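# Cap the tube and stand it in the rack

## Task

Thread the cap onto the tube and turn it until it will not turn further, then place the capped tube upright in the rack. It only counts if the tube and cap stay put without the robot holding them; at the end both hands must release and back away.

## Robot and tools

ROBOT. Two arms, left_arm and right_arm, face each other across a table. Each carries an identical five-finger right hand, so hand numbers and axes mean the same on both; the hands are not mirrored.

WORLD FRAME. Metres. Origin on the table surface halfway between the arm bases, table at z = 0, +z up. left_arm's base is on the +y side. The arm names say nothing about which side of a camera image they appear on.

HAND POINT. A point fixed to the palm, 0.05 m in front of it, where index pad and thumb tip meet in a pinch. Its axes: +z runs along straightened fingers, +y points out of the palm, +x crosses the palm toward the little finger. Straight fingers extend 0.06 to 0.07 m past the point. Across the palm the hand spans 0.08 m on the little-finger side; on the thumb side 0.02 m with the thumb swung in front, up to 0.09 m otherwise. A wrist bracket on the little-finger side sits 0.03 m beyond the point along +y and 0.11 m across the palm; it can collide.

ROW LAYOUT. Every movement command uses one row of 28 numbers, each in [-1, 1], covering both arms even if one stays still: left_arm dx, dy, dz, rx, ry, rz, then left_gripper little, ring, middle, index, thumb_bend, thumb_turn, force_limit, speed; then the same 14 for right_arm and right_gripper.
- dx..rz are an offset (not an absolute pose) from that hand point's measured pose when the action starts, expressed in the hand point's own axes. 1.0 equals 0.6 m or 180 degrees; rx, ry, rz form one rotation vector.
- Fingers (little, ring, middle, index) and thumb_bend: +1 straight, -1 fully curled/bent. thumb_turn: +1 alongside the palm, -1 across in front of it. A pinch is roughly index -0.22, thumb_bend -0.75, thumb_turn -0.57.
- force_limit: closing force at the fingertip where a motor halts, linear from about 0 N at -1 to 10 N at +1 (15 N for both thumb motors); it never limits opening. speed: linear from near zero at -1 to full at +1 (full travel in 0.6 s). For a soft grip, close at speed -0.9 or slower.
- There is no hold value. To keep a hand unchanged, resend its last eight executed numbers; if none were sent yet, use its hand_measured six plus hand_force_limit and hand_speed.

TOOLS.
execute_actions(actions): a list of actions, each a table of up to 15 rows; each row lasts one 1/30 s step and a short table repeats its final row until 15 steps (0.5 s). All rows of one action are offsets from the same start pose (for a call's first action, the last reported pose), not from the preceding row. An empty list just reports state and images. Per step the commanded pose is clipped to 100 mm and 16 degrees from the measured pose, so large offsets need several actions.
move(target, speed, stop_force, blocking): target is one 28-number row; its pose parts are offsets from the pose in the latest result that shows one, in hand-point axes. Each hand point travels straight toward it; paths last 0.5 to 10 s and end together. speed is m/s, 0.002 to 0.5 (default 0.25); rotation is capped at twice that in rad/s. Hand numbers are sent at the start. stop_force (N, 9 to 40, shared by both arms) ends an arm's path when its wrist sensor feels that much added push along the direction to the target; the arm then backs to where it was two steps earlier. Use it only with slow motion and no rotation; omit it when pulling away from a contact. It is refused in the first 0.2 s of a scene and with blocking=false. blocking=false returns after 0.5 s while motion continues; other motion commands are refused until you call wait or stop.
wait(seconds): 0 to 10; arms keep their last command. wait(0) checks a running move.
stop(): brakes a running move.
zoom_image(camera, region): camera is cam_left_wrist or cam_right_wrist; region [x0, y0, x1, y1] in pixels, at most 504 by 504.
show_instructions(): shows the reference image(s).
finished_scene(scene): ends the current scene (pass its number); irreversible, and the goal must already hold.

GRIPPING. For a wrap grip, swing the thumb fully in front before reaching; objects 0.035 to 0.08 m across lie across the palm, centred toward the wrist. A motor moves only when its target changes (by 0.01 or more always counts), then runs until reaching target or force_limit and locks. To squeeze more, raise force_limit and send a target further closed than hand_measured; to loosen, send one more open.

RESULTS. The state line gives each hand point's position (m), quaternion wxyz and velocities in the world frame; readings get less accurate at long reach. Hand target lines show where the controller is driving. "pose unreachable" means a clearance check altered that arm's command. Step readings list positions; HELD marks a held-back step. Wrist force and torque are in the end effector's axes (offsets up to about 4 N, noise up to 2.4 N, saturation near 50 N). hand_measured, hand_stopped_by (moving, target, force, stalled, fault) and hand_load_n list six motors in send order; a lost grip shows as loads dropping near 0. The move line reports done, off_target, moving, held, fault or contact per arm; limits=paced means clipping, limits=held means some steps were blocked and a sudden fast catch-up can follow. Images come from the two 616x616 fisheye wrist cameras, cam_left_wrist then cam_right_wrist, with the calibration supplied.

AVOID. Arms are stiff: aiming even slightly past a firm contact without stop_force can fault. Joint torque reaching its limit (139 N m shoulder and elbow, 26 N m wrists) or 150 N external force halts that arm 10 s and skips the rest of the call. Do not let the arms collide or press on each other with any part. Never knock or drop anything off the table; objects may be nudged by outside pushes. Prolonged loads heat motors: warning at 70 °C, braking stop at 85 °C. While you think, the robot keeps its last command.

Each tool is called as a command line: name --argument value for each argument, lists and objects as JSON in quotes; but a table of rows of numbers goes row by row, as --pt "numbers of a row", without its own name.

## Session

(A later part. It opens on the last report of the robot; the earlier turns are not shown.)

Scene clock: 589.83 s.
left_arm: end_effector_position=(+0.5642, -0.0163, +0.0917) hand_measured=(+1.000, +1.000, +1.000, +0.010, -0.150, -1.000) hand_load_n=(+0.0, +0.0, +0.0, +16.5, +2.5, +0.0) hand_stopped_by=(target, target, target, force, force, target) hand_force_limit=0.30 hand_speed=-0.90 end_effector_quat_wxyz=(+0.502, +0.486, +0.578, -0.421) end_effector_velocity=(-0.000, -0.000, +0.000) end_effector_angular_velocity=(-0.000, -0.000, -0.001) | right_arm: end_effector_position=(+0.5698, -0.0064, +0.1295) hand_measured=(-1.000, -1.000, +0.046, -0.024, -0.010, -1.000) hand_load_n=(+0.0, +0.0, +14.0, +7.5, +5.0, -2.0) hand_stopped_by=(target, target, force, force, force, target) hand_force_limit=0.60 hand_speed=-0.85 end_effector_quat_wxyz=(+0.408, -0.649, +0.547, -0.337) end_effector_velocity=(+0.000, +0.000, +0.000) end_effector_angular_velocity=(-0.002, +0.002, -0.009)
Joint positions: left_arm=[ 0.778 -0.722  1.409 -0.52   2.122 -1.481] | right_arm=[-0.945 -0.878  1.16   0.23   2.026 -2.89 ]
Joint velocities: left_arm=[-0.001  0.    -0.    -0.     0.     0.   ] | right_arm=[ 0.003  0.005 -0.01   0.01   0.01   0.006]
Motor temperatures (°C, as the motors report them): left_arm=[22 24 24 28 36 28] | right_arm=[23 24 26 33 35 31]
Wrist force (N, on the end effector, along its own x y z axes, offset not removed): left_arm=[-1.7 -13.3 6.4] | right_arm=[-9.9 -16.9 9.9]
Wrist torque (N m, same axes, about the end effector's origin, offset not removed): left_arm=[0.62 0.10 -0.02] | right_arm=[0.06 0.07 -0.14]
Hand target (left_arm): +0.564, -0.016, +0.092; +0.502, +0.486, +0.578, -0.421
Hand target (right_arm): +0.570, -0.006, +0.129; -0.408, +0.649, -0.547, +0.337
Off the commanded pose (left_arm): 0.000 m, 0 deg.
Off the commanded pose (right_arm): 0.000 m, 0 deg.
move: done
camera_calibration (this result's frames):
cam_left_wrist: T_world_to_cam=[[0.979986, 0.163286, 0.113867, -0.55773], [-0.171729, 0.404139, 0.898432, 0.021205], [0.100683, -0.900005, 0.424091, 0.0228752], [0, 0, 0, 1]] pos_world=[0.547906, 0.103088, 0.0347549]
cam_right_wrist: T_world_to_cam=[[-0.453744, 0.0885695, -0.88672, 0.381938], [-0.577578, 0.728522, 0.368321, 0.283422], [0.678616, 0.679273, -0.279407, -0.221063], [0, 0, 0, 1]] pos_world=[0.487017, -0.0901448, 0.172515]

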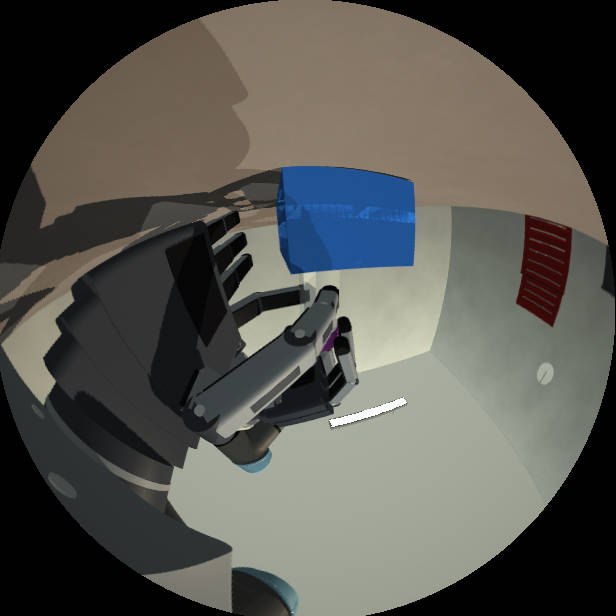

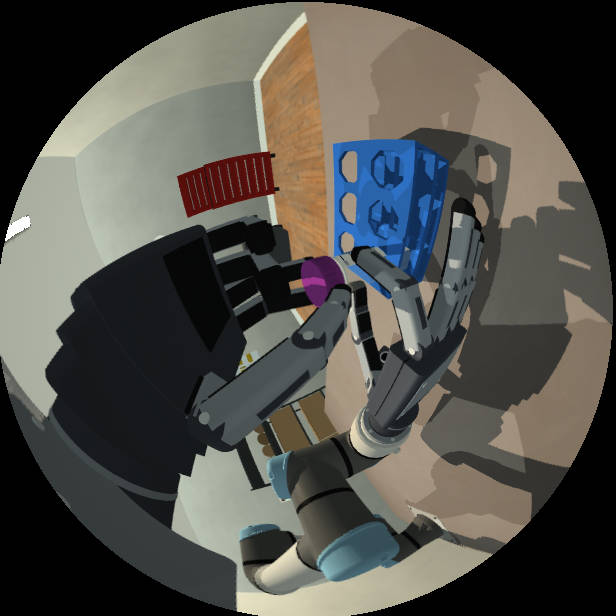

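The ring grows with CW and shrinks with CCW, so it's left-hand. Recentre and go CCW.

move --target '[0,0,0,0,0,0,1,1,1,-0.35,-0.55,-1,0.3,-0.9,0.002,-0.0038,0.0017,0,0,0,-1,-1,0.2,0.18,0.1,-1,0.3,1]'

move --target '[0,0,0,0,0,0,1,1,1,-0.37,-0.57,-1,0.4,-0.9,0,0,0,0,0,0,-1,-1,-0.3,-0.3,-0.4,-1,0.5,-0.85]'

move --target '[0,0,0,0,0,0,1,1,1,-0.37,-0.57,-1,0.4,-0.9,0.0062,0.007,-0.0116,0,-0.1985,-0.0998,-1,-1,-0.3,-0.3,-0.4,-1,0.5,-0.85]' --speed 0.33

move --target '[0,0,0,0,0,0,1,1,1,-0.37,-0.57,-1,0.4,-0.9,0.0062,0.007,-0.0116,0,-0.1985,-0.0998,-1,-1,-0.3,-0.3,-0.4,-1,0.5,-0.85]' --speed 0.33

move --target '[0,0,0,0,0,0,1,1,1,-0.37,-0.57,-1,0.4,-0.9,0.0162,-0.011,0.0201,0,0.397,0.1996,-1,-1,0.2,0.18,0.1,-1,0.3,1]' --speed 0.4

move --target '[0,0,0,0,0,0,1,1,1,-0.37,-0.57,-1,0.4,-0.9,0,0,0,0,0,0,-1,-1,-0.3,-0.3,-0.4,-1,0.5,-0.85]'

move --target '[0,0,0,0,0,0,1,1,1,-0.37,-0.57,-1,0.4,-0.9,0.0062,0.007,-0.0116,0,-0.1985,-0.0998,-1,-1,-0.3,-0.3,-0.4,-1,0.5,-0.85]' --speed 0.33

move --target '[0,0,0,0,0,0,1,1,1,-0.37,-0.57,-1,0.4,-0.9,0.0062,0.007,-0.0116,0,-0.1985,-0.0998,-1,-1,-0.3,-0.3,-0.4,-1,0.5,-0.85]' --speed 0.33

move --target '[0,0,0,0,0,0,1,1,1,-0.37,-0.57,-1,0.4,-0.9,0.0162,-0.011,0.0201,0,0.397,0.1996,-1,-1,0.2,0.18,0.1,-1,0.3,1]' --speed 0.4

zoom_image --camera "cam_right_wrist" --region '[290,230,390,330]'

move --target '[0,0,0,0,0,0,1,1,1,-0.37,-0.57,-1,0.4,-0.9,0,0,0,0,0,0,-1,-1,-0.3,-0.3,-0.4,-1,0.5,-0.85]'

move --target '[0,0,0,0,0,0,1,1,1,-0.37,-0.57,-1,0.4,-0.9,0.0062,0.007,-0.0116,0,-0.1985,-0.0998,-1,-1,-0.3,-0.3,-0.4,-1,0.5,-0.85]' --speed 0.33

move --target '[0,0,0,0,0,0,1,1,1,-0.37,-0.57,-1,0.4,-0.9,0.0062,0.007,-0.0116,0,-0.1985,-0.0998,-1,-1,-0.3,-0.3,-0.4,-1,0.5,-0.85]' --speed 0.33

move --target '[0,0,0,0,0,0,1,1,1,-0.37,-0.57,-1,0.4,-0.9,0.0162,-0.011,0.0201,0,0.397,0.1996,-1,-1,0.2,0.18,0.1,-1,0.3,1]' --speed 0.4

zoom_image --camera "cam_right_wrist" --region '[290,230,390,330]'

Scene clock: 631.50 s.
left_arm: end_effector_position=(+0.5643, -0.0162, +0.0917) hand_measured=(+1.000, +1.000, +1.000, +0.008, -0.150, -1.000) hand_load_n=(+0.0, +0.0, +0.0, +2.0, +2.0, +0.0) hand_stopped_by=(target, target, target, force, force, target) hand_force_limit=0.30 hand_speed=-0.90 end_effector_quat_wxyz=(+0.502, +0.486, +0.578, -0.421) end_effector_velocity=(-0.000, -0.001, +0.000) end_effector_angular_velocity=(-0.000, +0.000, -0.001) | right_arm: end_effector_position=(+0.5718, -0.0072, +0.1309) hand_measured=(-1.000, -1.000, +0.200, +0.180, +0.100, -1.000) hand_load_n=(+0.0, +0.0, +0.0, +0.0, +0.0, +0.0) hand_stopped_by=(target, target, target, target, target, target) hand_force_limit=0.30 hand_speed=1.00 end_effector_quat_wxyz=(+0.408, -0.649, +0.547, -0.337) end_effector_velocity=(+0.001, -0.001, +0.001) end_effector_angular_velocity=(-0.000, -0.000, -0.001)
Joint positions: left_arm=[ 0.779 -0.722  1.409 -0.52   2.122 -1.481] | right_arm=[-0.948 -0.877  1.155  0.233  2.023 -2.892]
Joint velocities: left_arm=[-0.001  0.    -0.001  0.001  0.     0.   ] | right_arm=[-0.001 -0.001 -0.001  0.001 -0.    -0.   ]
Motor temperatures (°C, as the motors report them): left_arm=[22 24 24 28 36 28] | right_arm=[23 24 26 33 35 31]
Wrist force (N, on the end effector, along its own x y z axes, offset not removed): left_arm=[-5.3 1.0 -0.6] | right_arm=[-5.6 -0.4 -0.2]
Wrist torque (N m, same axes, about the end effector's origin, offset not removed): left_arm=[0.25 0.66 -0.36] | right_arm=[-0.02 0.88 -0.19]
Hand target (left_arm): +0.564, -0.016, +0.092; +0.502, +0.486, +0.578, -0.421
Hand target (right_arm): +0.572, -0.007, +0.131; -0.408, +0.649, -0.547, +0.337
Off the commanded pose (left_arm): 0.000 m, 0 deg.
Off the commanded pose (right_arm): 0.000 m, 0 deg.
move: done
camera_calibration (this result's frames):
cam_left_wrist: T_world_to_cam=[[0.979974, 0.163358, 0.113868, -0.557771], [-0.171759, 0.404126, 0.898433, 0.0212118], [0.100749, -0.899998, 0.424091, 0.0228726], [0, 0, 0, 1]] pos_world=[0.54794, 0.103129, 0.0347547]
cam_right_wrist: T_world_to_cam=[[-0.453858, 0.0884622, -0.886672, 0.38425], [-0.577555, 0.728542, 0.368317, 0.284647], [0.67856, 0.679265, -0.279563, -0.221428], [0, 0, 0, 1]] pos_world=[0.489047, -0.0909605, 0.173961]

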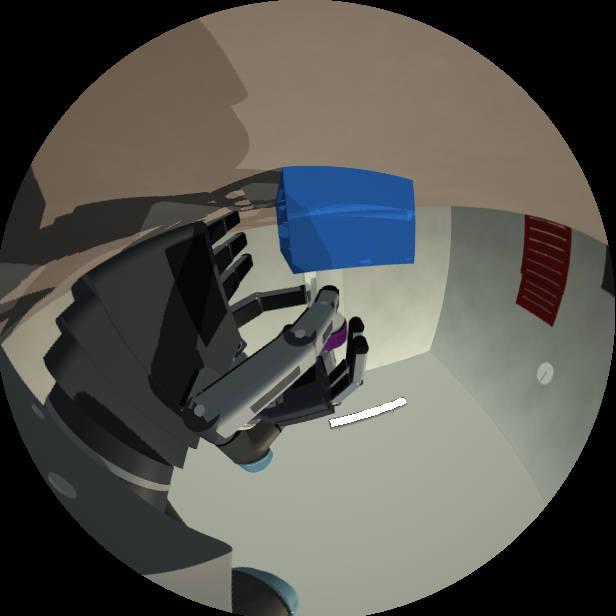

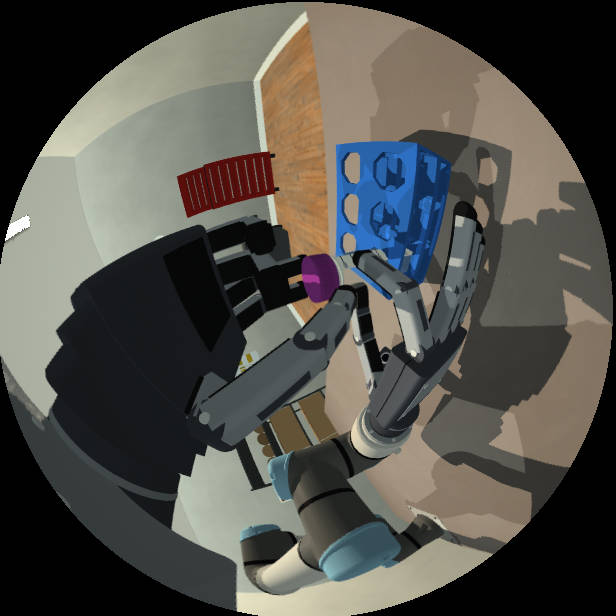

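Scene clock: 635.70 s.
left_arm: end_effector_position=(+0.5643, -0.0162, +0.0917) hand_measured=(+1.000, +1.000, +1.000, -0.038, -0.570, -1.000) hand_load_n=(+0.0, +0.0, +0.0, +5.5, +0.0, +0.0) hand_stopped_by=(target, target, target, force, target, target) hand_force_limit=0.40 hand_speed=-0.90 end_effector_quat_wxyz=(+0.502, +0.486, +0.578, -0.421) end_effector_velocity=(-0.001, -0.000, -0.001) end_effector_angular_velocity=(+0.001, +0.001, -0.000) | right_arm: end_effector_position=(+0.5718, -0.0072, +0.1309) hand_measured=(-1.000, -1.000, +0.128, +0.026, -0.210, -1.000) hand_load_n=(+0.0, +0.0, +5.0, +13.0, +10.5, -2.0) hand_stopped_by=(target, target, force, force, force, target) hand_force_limit=0.50 hand_speed=-0.85 end_effector_quat_wxyz=(+0.408, -0.649, +0.547, -0.337) end_effector_velocity=(+0.000, +0.000, -0.000) end_effector_angular_velocity=(+0.001, -0.000, -0.000)
Joint positions: left_arm=[ 0.779 -0.722  1.409 -0.52   2.122 -1.481] | right_arm=[-0.948 -0.877  1.155  0.233  2.023 -2.892]
Joint velocities: left_arm=[-0.001 -0.     0.001  0.    -0.001  0.   ] | right_arm=[-0.     0.001  0.    -0.001 -0.     0.001]
Motor temperatures (°C, as the motors report them): left_arm=[22 24 24 28 36 28] | right_arm=[23 24 26 33 35 31]
Wrist force (N, on the end effector, along its own x y z axes, offset not removed): left_arm=[-0.5 -3.6 6.9] | right_arm=[-6.0 -6.4 5.2]
Wrist torque (N m, same axes, about the end effector's origin, offset not removed): left_arm=[0.12 -0.26 -0.14] | right_arm=[-0.58 0.26 -0.33]
Hand target (left_arm): +0.564, -0.016, +0.092; +0.502, +0.486, +0.578, -0.421
Hand target (right_arm): +0.572, -0.007, +0.131; -0.408, +0.649, -0.547, +0.337
Off the commanded pose (left_arm): 0.000 m, 0 deg.
Off the commanded pose (right_arm): 0.000 m, 0 deg.
move: done
camera_calibration (this result's frames):
cam_left_wrist: T_world_to_cam=[[0.979967, 0.163398, 0.113871, -0.557787], [-0.171778, 0.404117, 0.898433, 0.0212193], [0.100785, -0.899995, 0.424089, 0.0228648], [0, 0, 0, 1]] pos_world=[0.547953, 0.103144, 0.0347548]
cam_right_wrist: T_world_to_cam=[[-0.453826, 0.0884871, -0.886686, 0.384259], [-0.577558, 0.728542, 0.368312, 0.284645], [0.678579, 0.679262, -0.279525, -0.221438], [0, 0, 0, 1]] pos_world=[0.489049, -0.0909633, 0.173982]

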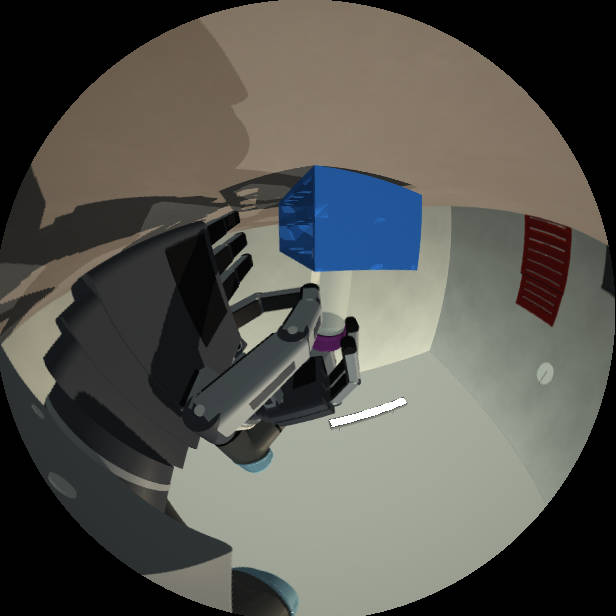

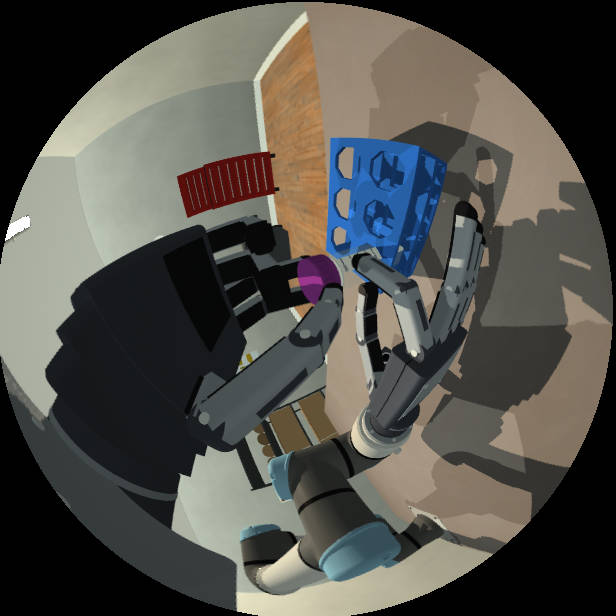

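Scene clock: 637.30 s.
left_arm: end_effector_position=(+0.5643, -0.0162, +0.0917) hand_measured=(+1.000, +1.000, +1.000, -0.040, -0.570, -1.000) hand_load_n=(+0.0, +0.0, +0.0, +0.0, -1.5, -1.0) hand_stopped_by=(target, target, target, force, target, target) hand_force_limit=0.40 hand_speed=-0.90 end_effector_quat_wxyz=(+0.502, +0.486, +0.578, -0.421) end_effector_velocity=(-0.001, -0.000, -0.001) end_effector_angular_velocity=(+0.001, +0.001, -0.001) | right_arm: end_effector_position=(+0.5643, -0.0123, +0.1303) hand_measured=(-1.000, -1.000, +0.128, +0.026, -0.210, -1.000) hand_load_n=(+0.0, +0.0, +5.0, +7.5, +8.5, -3.0) hand_stopped_by=(target, target, force, force, force, target) hand_force_limit=0.50 hand_speed=-0.85 end_effector_quat_wxyz=(+0.499, -0.796, +0.289, -0.182) end_effector_velocity=(+0.000, +0.000, -0.000) end_effector_angular_velocity=(-0.001, +0.002, +0.009)
Joint positions: left_arm=[ 0.779 -0.722  1.409 -0.52   2.122 -1.481] | right_arm=[-1.179 -0.944  1.268  0.163  1.199 -3.332]
Joint velocities: left_arm=[-0.001  0.     0.001  0.001  0.    -0.   ] | right_arm=[-0.003  0.004 -0.006  0.007 -0.011 -0.006]
Motor temperatures (°C, as the motors report them): left_arm=[22 24 24 28 36 28] | right_arm=[23 24 26 33 35 31]
Wrist force (N, on the end effector, along its own x y z axes, offset not removed): left_arm=[-3.1 -0.7 -2.9] | right_arm=[-0.5 0.6 1.9]
Wrist torque (N m, same axes, about the end effector's origin, offset not removed): left_arm=[0.38 0.73 -0.28] | right_arm=[0.33 0.45 -0.04]
Hand target (left_arm): +0.564, -0.016, +0.092; +0.502, +0.486, +0.578, -0.421
Hand target (right_arm): +0.564, -0.012, +0.130; -0.499, +0.797, -0.289, +0.181
Off the commanded pose (left_arm): 0.000 m, 0 deg.
Off the commanded pose (right_arm): 0.000 m, 0 deg.
move: done
camera_calibration (this result's frames):
cam_left_wrist: T_world_to_cam=[[0.979967, 0.163398, 0.113871, -0.557787], [-0.171778, 0.404117, 0.898433, 0.0212192], [0.100785, -0.899995, 0.42409, 0.0228647], [0, 0, 0, 1]] pos_world=[0.547953, 0.103144, 0.0347549]
cam_right_wrist: T_world_to_cam=[[-0.39618, -0.225639, -0.890016, 0.344828], [-0.914035, 0.188846, 0.358995, 0.468713], [0.0870731, 0.955732, -0.281059, 0.124324], [0, 0, 0, 1]] pos_world=[0.554209, -0.129528, 0.173579]

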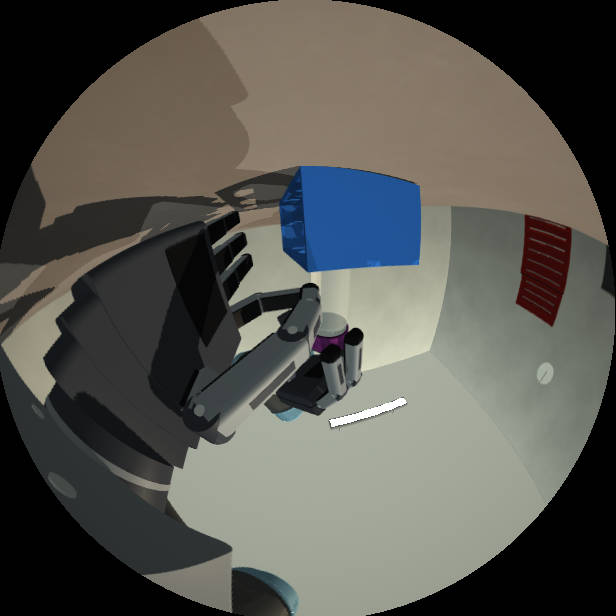

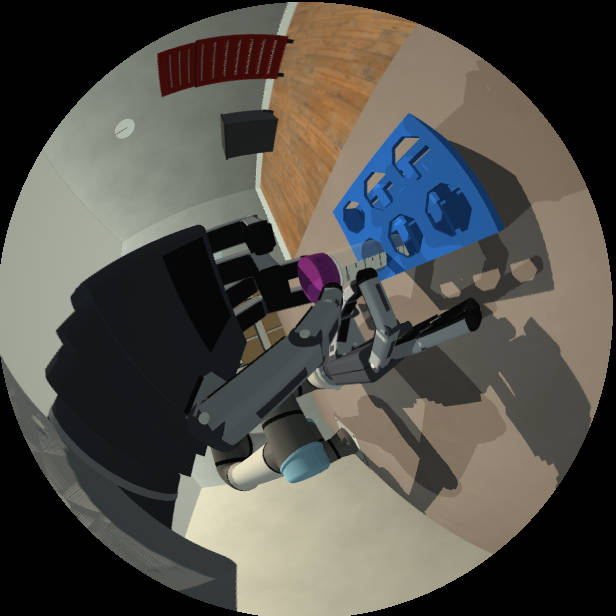

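Scene clock: 639.03 s.
left_arm: end_effector_position=(+0.5643, -0.0162, +0.0917) hand_measured=(+1.000, +1.000, +1.000, -0.040, -0.570, -1.000) hand_load_n=(+0.0, +0.0, +0.0, +0.0, -1.5, -1.5) hand_stopped_by=(target, target, target, force, target, target) hand_force_limit=0.40 hand_speed=-0.90 end_effector_quat_wxyz=(+0.502, +0.486, +0.578, -0.421) end_effector_velocity=(+0.000, -0.000, +0.000) end_effector_angular_velocity=(-0.001, -0.000, +0.000) | right_arm: end_effector_position=(+0.5622, -0.0209, +0.1299) hand_measured=(-1.000, -1.000, +0.128, +0.024, -0.214, -1.000) hand_load_n=(+0.0, +0.0, +3.5, +0.0, +2.5, -0.5) hand_stopped_by=(target, target, force, force, force, target) hand_force_limit=0.50 hand_speed=-0.85 end_effector_quat_wxyz=(-0.530, +0.848, +0.002, +0.005) end_effector_velocity=(-0.000, +0.001, +0.000) end_effector_angular_velocity=(-0.008, +0.005, +0.013)
Joint positions: left_arm=[ 0.779 -0.722  1.409 -0.52   2.122 -1.481] | right_arm=[-1.312 -0.571  0.681  0.871  0.554 -4.058]
Joint velocities: left_arm=[ 0.  0. -0. -0. -0. -0.] | right_arm=[ 0.002  0.02  -0.038  0.045 -0.002 -0.023]
Motor temperatures (°C, as the motors report them): left_arm=[22 24 24 28 36 28] | right_arm=[23 24 26 33 35 31]
Wrist force (N, on the end effector, along its own x y z axes, offset not removed): left_arm=[-1.5 -2.1 -3.2] | right_arm=[-0.6 -2.3 -3.1]
Wrist torque (N m, same axes, about the end effector's origin, offset not removed): left_arm=[0.11 0.45 -0.45] | right_arm=[-0.04 0.46 -0.08]
Hand target (left_arm): +0.564, -0.016, +0.092; +0.502, +0.486, +0.578, -0.421
Hand target (right_arm): +0.562, -0.021, +0.130; -0.530, +0.848, +0.003, +0.004
Off the commanded pose (left_arm): 0.000 m, 0 deg.
Off the commanded pose (right_arm): 0.000 m, 0 deg.
move: done
camera_calibration (this result's frames):
cam_left_wrist: T_world_to_cam=[[0.979967, 0.163398, 0.113871, -0.557787], [-0.171778, 0.404117, 0.898433, 0.0212193], [0.100785, -0.899995, 0.424089, 0.0228647], [0, 0, 0, 1]] pos_world=[0.547953, 0.103144, 0.0347548]
cam_right_wrist: T_world_to_cam=[[-0.150462, -0.428512, -0.89092, 0.199388], [-0.826064, -0.440591, 0.351423, 0.40691], [-0.54312, 0.788833, -0.287687, 0.484276], [0, 0, 0, 1]] pos_world=[0.629154, -0.117292, 0.173962]

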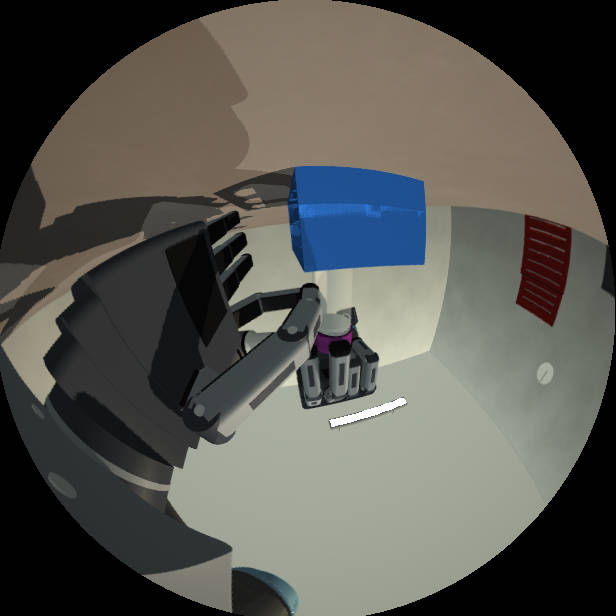

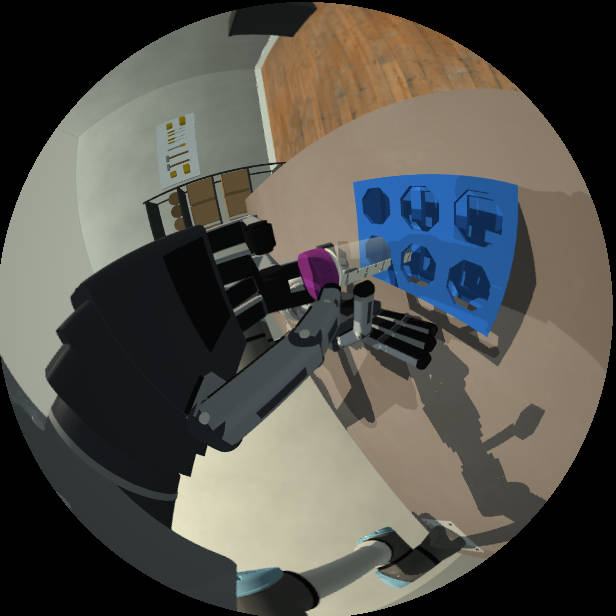

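Scene clock: 641.40 s.
left_arm: end_effector_position=(+0.5643, -0.0162, +0.0917) hand_measured=(+1.000, +1.000, +1.000, -0.040, -0.570, -1.000) hand_load_n=(+0.0, +0.0, +0.0, +0.0, +0.0, +0.0) hand_stopped_by=(target, target, target, force, target, target) hand_force_limit=0.40 hand_speed=-0.90 end_effector_quat_wxyz=(+0.502, +0.486, +0.578, -0.421) end_effector_velocity=(+0.000, -0.000, +0.000) end_effector_angular_velocity=(-0.001, -0.001, +0.001) | right_arm: end_effector_position=(+0.5719, -0.0073, +0.1303) hand_measured=(-1.000, -1.000, +0.200, +0.180, +0.100, -1.000) hand_load_n=(+0.0, +0.0, +0.0, +0.0, +0.0, +0.0) hand_stopped_by=(target, target, target, target, target, target) hand_force_limit=0.30 hand_speed=1.00 end_effector_quat_wxyz=(+0.408, -0.648, +0.547, -0.337) end_effector_velocity=(+0.000, +0.000, -0.000) end_effector_angular_velocity=(-0.001, +0.004, -0.010)
Joint positions: left_arm=[ 0.779 -0.722  1.409 -0.52   2.122 -1.481] | right_arm=[-0.948 -0.877  1.157  0.23   2.025 -2.891]
Joint velocities: left_arm=[-0.     0.    -0.    -0.001 -0.001  0.   ] | right_arm=[ 0.003  0.007 -0.012  0.013  0.011  0.009]
Motor temperatures (°C, as the motors report them): left_arm=[22 24 24 28 36 28] | right_arm=[23 24 26 33 35 31]
Wrist force (N, on the end effector, along its own x y z axes, offset not removed): left_arm=[-2.9 0.9 0.4] | right_arm=[-4.7 0.9 -2.3]
Wrist torque (N m, same axes, about the end effector's origin, offset not removed): left_arm=[0.12 0.48 -0.22] | right_arm=[0.36 0.69 -0.33]
Hand target (left_arm): +0.564, -0.016, +0.092; +0.502, +0.486, +0.578, -0.421
Hand target (right_arm): +0.572, -0.007, +0.130; -0.408, +0.648, -0.547, +0.337
Off the commanded pose (left_arm): 0.000 m, 0 deg.
Off the commanded pose (right_arm): 0.000 m, 0 deg.
move: done
camera_calibration (this result's frames):
cam_left_wrist: T_world_to_cam=[[0.979967, 0.163398, 0.113871, -0.557787], [-0.171778, 0.404117, 0.898433, 0.0212191], [0.100785, -0.899995, 0.424089, 0.0228648], [0, 0, 0, 1]] pos_world=[0.547953, 0.103144, 0.0347548]
cam_right_wrist: T_world_to_cam=[[-0.452704, 0.0902464, -0.887082, 0.383128], [-0.576871, 0.728964, 0.368555, 0.284574], [0.679911, 0.678578, -0.277944, -0.22257], [0, 0, 0, 1]] pos_world=[0.488933, -0.090989, 0.173123]

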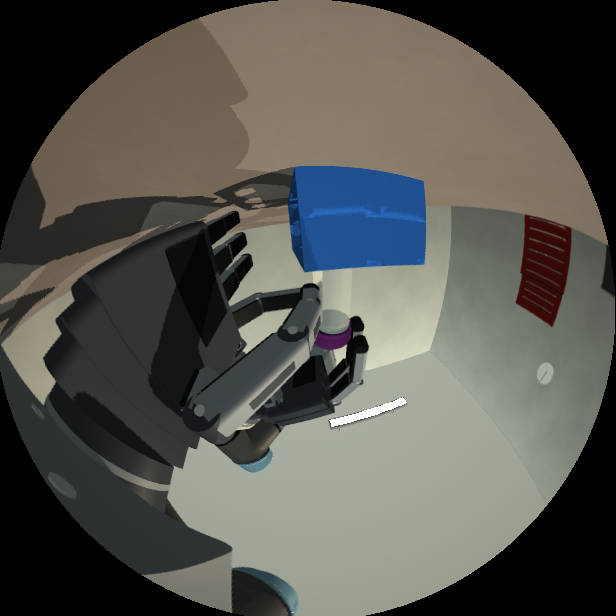

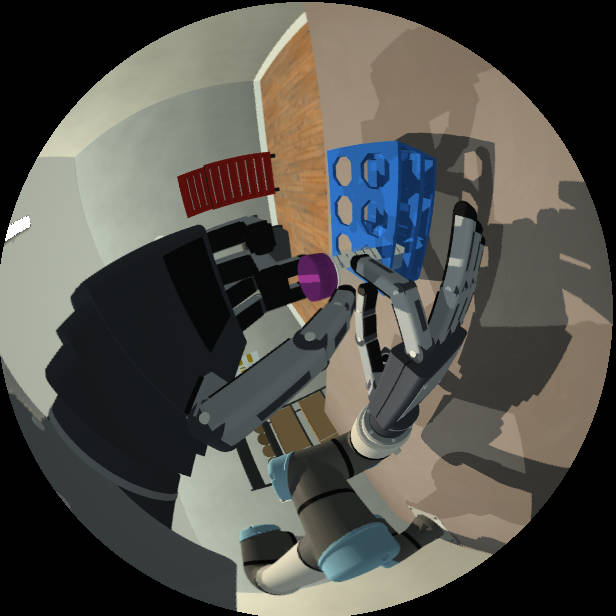

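Scene clock: 644.30 s.
left_arm: end_effector_position=(+0.5643, -0.0162, +0.0917) hand_measured=(+1.000, +1.000, +1.000, -0.038, -0.570, -1.000) hand_load_n=(+0.0, +0.0, +0.0, +8.0, +0.0, +0.0) hand_stopped_by=(target, target, target, force, target, target) hand_force_limit=0.40 hand_speed=-0.90 end_effector_quat_wxyz=(+0.502, +0.486, +0.578, -0.421) end_effector_velocity=(+0.001, +0.001, +0.000) end_effector_angular_velocity=(-0.000, -0.000, +0.002) | right_arm: end_effector_position=(+0.5718, -0.0073, +0.1303) hand_measured=(-1.000, -1.000, +0.138, +0.050, -0.290, -1.000) hand_load_n=(+0.0, +0.0, +6.5, +13.5, +10.5, -0.5) hand_stopped_by=(target, target, force, force, force, target) hand_force_limit=0.50 hand_speed=-0.85 end_effector_quat_wxyz=(+0.408, -0.648, +0.547, -0.337) end_effector_velocity=(-0.001, -0.000, -0.001) end_effector_angular_velocity=(-0.002, +0.002, -0.000)
Joint positions: left_arm=[ 0.779 -0.722  1.409 -0.52   2.122 -1.481] | right_arm=[-0.948 -0.877  1.157  0.23   2.025 -2.891]
Joint velocities: left_arm=[ 0.002 -0.     0.    -0.    -0.    -0.   ] | right_arm=[ 0.     0.001  0.002 -0.     0.    -0.   ]
Motor temperatures (°C, as the motors report them): left_arm=[22 24 24 28 36 28] | right_arm=[23 24 26 33 35 31]
Wrist force (N, on the end effector, along its own x y z axes, offset not removed): left_arm=[-4.9 -4.6 5.4] | right_arm=[-6.6 -4.4 4.6]
Wrist torque (N m, same axes, about the end effector's origin, offset not removed): left_arm=[0.62 0.74 -0.36] | right_arm=[0.01 0.01 -0.08]
Hand target (left_arm): +0.564, -0.016, +0.092; +0.502, +0.486, +0.578, -0.421
Hand target (right_arm): +0.572, -0.007, +0.130; -0.408, +0.648, -0.547, +0.337
Off the commanded pose (left_arm): 0.000 m, 0 deg.
Off the commanded pose (right_arm): 0.000 m, 0 deg.
move: done
camera_calibration (this result's frames):
cam_left_wrist: T_world_to_cam=[[0.979962, 0.163424, 0.113873, -0.557795], [-0.171791, 0.404111, 0.898433, 0.0212249], [0.100808, -0.899993, 0.424088, 0.0228582], [0, 0, 0, 1]] pos_world=[0.54796, 0.103152, 0.0347548]
cam_right_wrist: T_world_to_cam=[[-0.452728, 0.090223, -0.887072, 0.383131], [-0.576873, 0.728961, 0.368555, 0.284567], [0.679894, 0.678583, -0.277974, -0.222548], [0, 0, 0, 1]] pos_world=[0.488922, -0.0909883, 0.173124]

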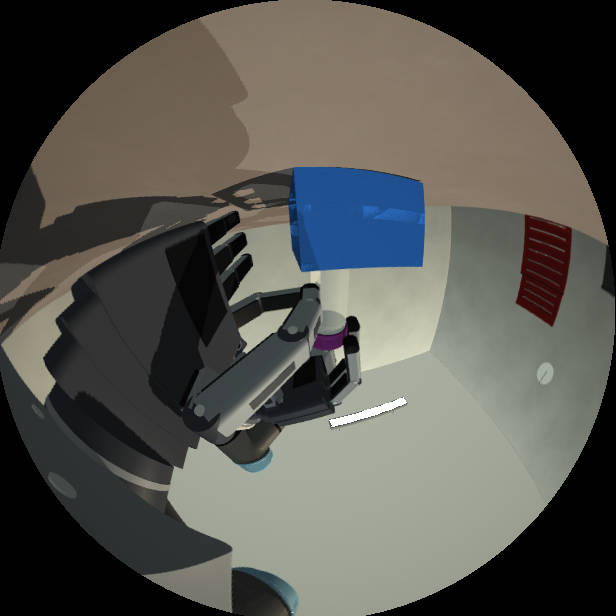

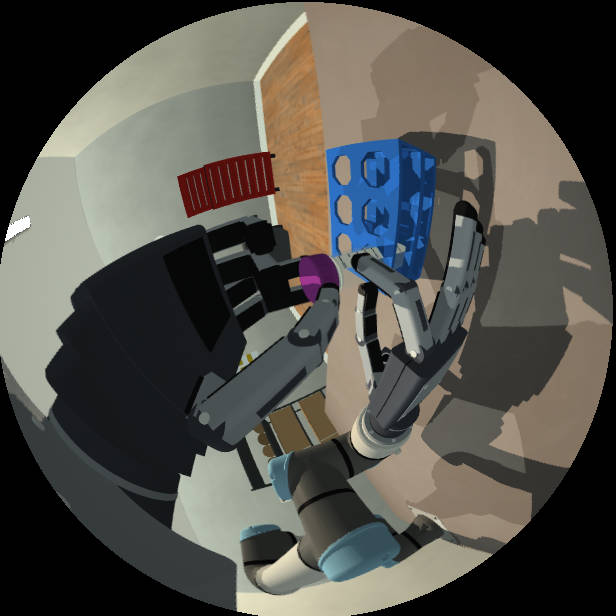

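Scene clock: 645.90 s.
left_arm: end_effector_position=(+0.5643, -0.0162, +0.0917) hand_measured=(+1.000, +1.000, +1.000, -0.040, -0.572, -1.000) hand_load_n=(+0.0, +0.0, +0.0, +0.0, -2.0, -1.0) hand_stopped_by=(target, target, target, force, target, target) hand_force_limit=0.40 hand_speed=-0.90 end_effector_quat_wxyz=(+0.502, +0.486, +0.578, -0.421) end_effector_velocity=(+0.001, +0.001, -0.000) end_effector_angular_velocity=(+0.001, +0.001, +0.002) | right_arm: end_effector_position=(+0.5644, -0.0124, +0.1296) hand_measured=(-1.000, -1.000, +0.138, +0.050, -0.290, -1.000) hand_load_n=(+0.0, +0.0, +6.0, +10.0, +10.0, -3.5) hand_stopped_by=(target, target, force, force, force, target) hand_force_limit=0.50 hand_speed=-0.85 end_effector_quat_wxyz=(+0.499, -0.796, +0.290, -0.182) end_effector_velocity=(-0.000, +0.000, -0.000) end_effector_angular_velocity=(-0.001, +0.003, +0.011)
Joint positions: left_arm=[ 0.779 -0.722  1.409 -0.52   2.122 -1.481] | right_arm=[-1.179 -0.944  1.272  0.158  1.201 -3.331]
Joint velocities: left_arm=[ 0.001 -0.     0.     0.001 -0.001  0.   ] | right_arm=[-0.003  0.004 -0.006  0.008 -0.013 -0.007]
Motor temperatures (°C, as the motors report them): left_arm=[22 24 24 28 36 28] | right_arm=[23 24 26 33 35 31]
Wrist force (N, on the end effector, along its own x y z axes, offset not removed): left_arm=[1.6 -0.2 -1.4] | right_arm=[-0.5 -2.8 0.5]
Wrist torque (N m, same axes, about the end effector's origin, offset not removed): left_arm=[0.56 -0.23 -0.02] | right_arm=[-0.07 0.55 -0.32]
Hand target (left_arm): +0.564, -0.016, +0.092; +0.502, +0.486, +0.578, -0.421
Hand target (right_arm): +0.564, -0.012, +0.130; -0.499, +0.796, -0.290, +0.182
Off the commanded pose (left_arm): 0.000 m, 0 deg.
Off the commanded pose (right_arm): 0.000 m, 0 deg.
move: done
camera_calibration (this result's frames):
cam_left_wrist: T_world_to_cam=[[0.979946, 0.163517, 0.113878, -0.557834], [-0.171834, 0.404091, 0.898434, 0.0212409], [0.100892, -0.899985, 0.424085, 0.022842], [0, 0, 0, 1]] pos_world=[0.547993, 0.103189, 0.0347547]
cam_right_wrist: T_world_to_cam=[[-0.395558, -0.223992, -0.890708, 0.343969], [-0.91414, 0.18977, 0.358241, 0.469172], [0.0887862, 0.955937, -0.279825, 0.123083], [0, 0, 0, 1]] pos_world=[0.55402, -0.129648, 0.172742]

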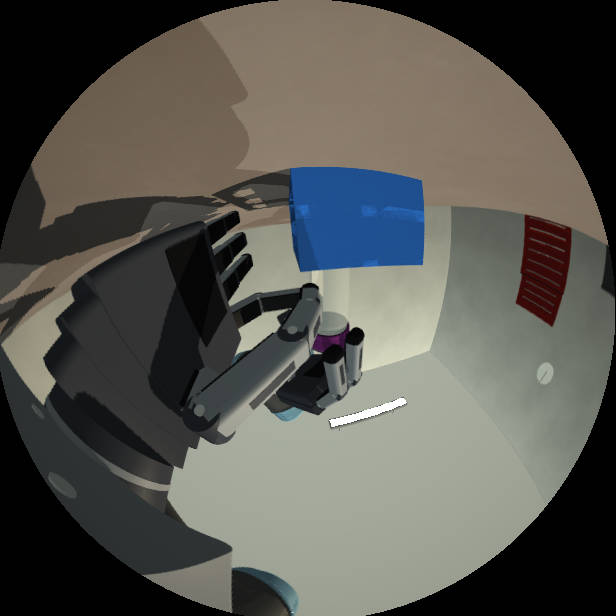

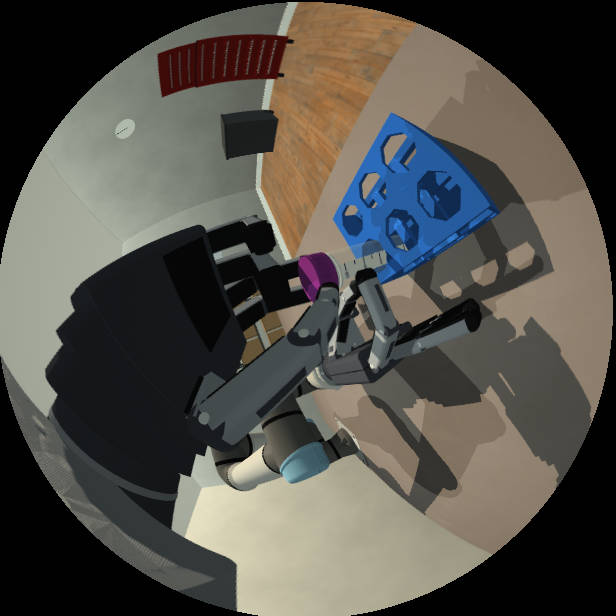

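Scene clock: 647.63 s.
left_arm: end_effector_position=(+0.5643, -0.0162, +0.0917) hand_measured=(+1.000, +1.000, +1.000, -0.040, -0.572, -1.000) hand_load_n=(+0.0, +0.0, +0.0, +0.0, -3.0, +0.0) hand_stopped_by=(target, target, target, force, target, target) hand_force_limit=0.40 hand_speed=-0.90 end_effector_quat_wxyz=(+0.502, +0.486, +0.578, -0.421) end_effector_velocity=(+0.001, +0.001, -0.000) end_effector_angular_velocity=(+0.000, +0.000, +0.001) | right_arm: end_effector_position=(+0.5622, -0.0210, +0.1292) hand_measured=(-1.000, -1.000, +0.138, +0.050, -0.290, -1.000) hand_load_n=(+0.0, +0.0, +7.0, +1.5, +7.0, -1.5) hand_stopped_by=(target, target, force, force, force, target) hand_force_limit=0.50 hand_speed=-0.85 end_effector_quat_wxyz=(-0.531, +0.847, +0.002, +0.006) end_effector_velocity=(+0.000, +0.000, -0.001) end_effector_angular_velocity=(-0.008, +0.005, +0.012)
Joint positions: left_arm=[ 0.779 -0.722  1.409 -0.52   2.122 -1.481] | right_arm=[-1.312 -0.574  0.688  0.864  0.554 -4.055]
Joint velocities: left_arm=[ 0.001  0.     0.    -0.     0.    -0.   ] | right_arm=[ 0.002  0.021 -0.036  0.042 -0.    -0.023]
Motor temperatures (°C, as the motors report them): left_arm=[22 24 24 28 36 28] | right_arm=[23 24 26 33 35 31]
Wrist force (N, on the end effector, along its own x y z axes, offset not removed): left_arm=[0.1 -3.4 -1.5] | right_arm=[4.1 -3.2 -5.6]
Wrist torque (N m, same axes, about the end effector's origin, offset not removed): left_arm=[0.01 0.04 -0.07] | right_arm=[0.10 0.33 -0.14]
Hand target (left_arm): +0.564, -0.016, +0.092; +0.502, +0.486, +0.578, -0.421
Hand target (right_arm): +0.562, -0.021, +0.129; -0.531, +0.848, +0.002, +0.005
Off the commanded pose (left_arm): 0.000 m, 0 deg.
Off the commanded pose (right_arm): 0.000 m, 0 deg.
move: done
camera_calibration (this result's frames):
cam_left_wrist: T_world_to_cam=[[0.979946, 0.163517, 0.113879, -0.557834], [-0.171834, 0.404091, 0.898434, 0.0212409], [0.100892, -0.899985, 0.424085, 0.0228419], [0, 0, 0, 1]] pos_world=[0.547993, 0.103189, 0.0347548]
cam_right_wrist: T_world_to_cam=[[-0.150122, -0.427228, -0.891594, 0.19867], [-0.82709, -0.439797, 0.35, 0.407912], [-0.541651, 0.789971, -0.287333, 0.483312], [0, 0, 0, 1]] pos_world=[0.62899, -0.117527, 0.173235]

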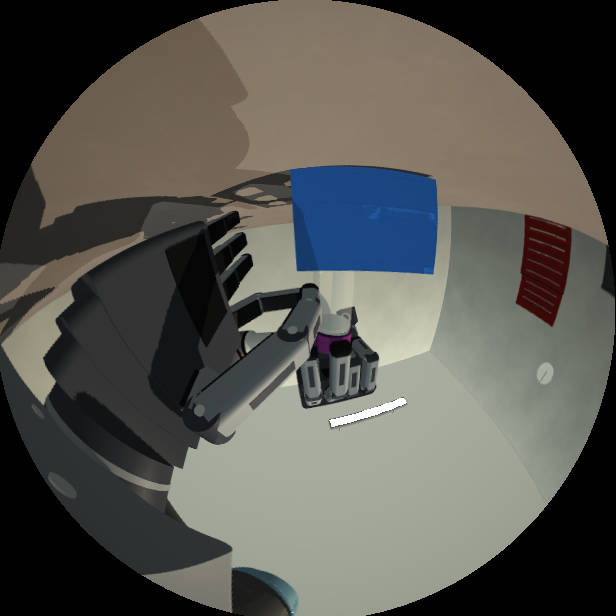

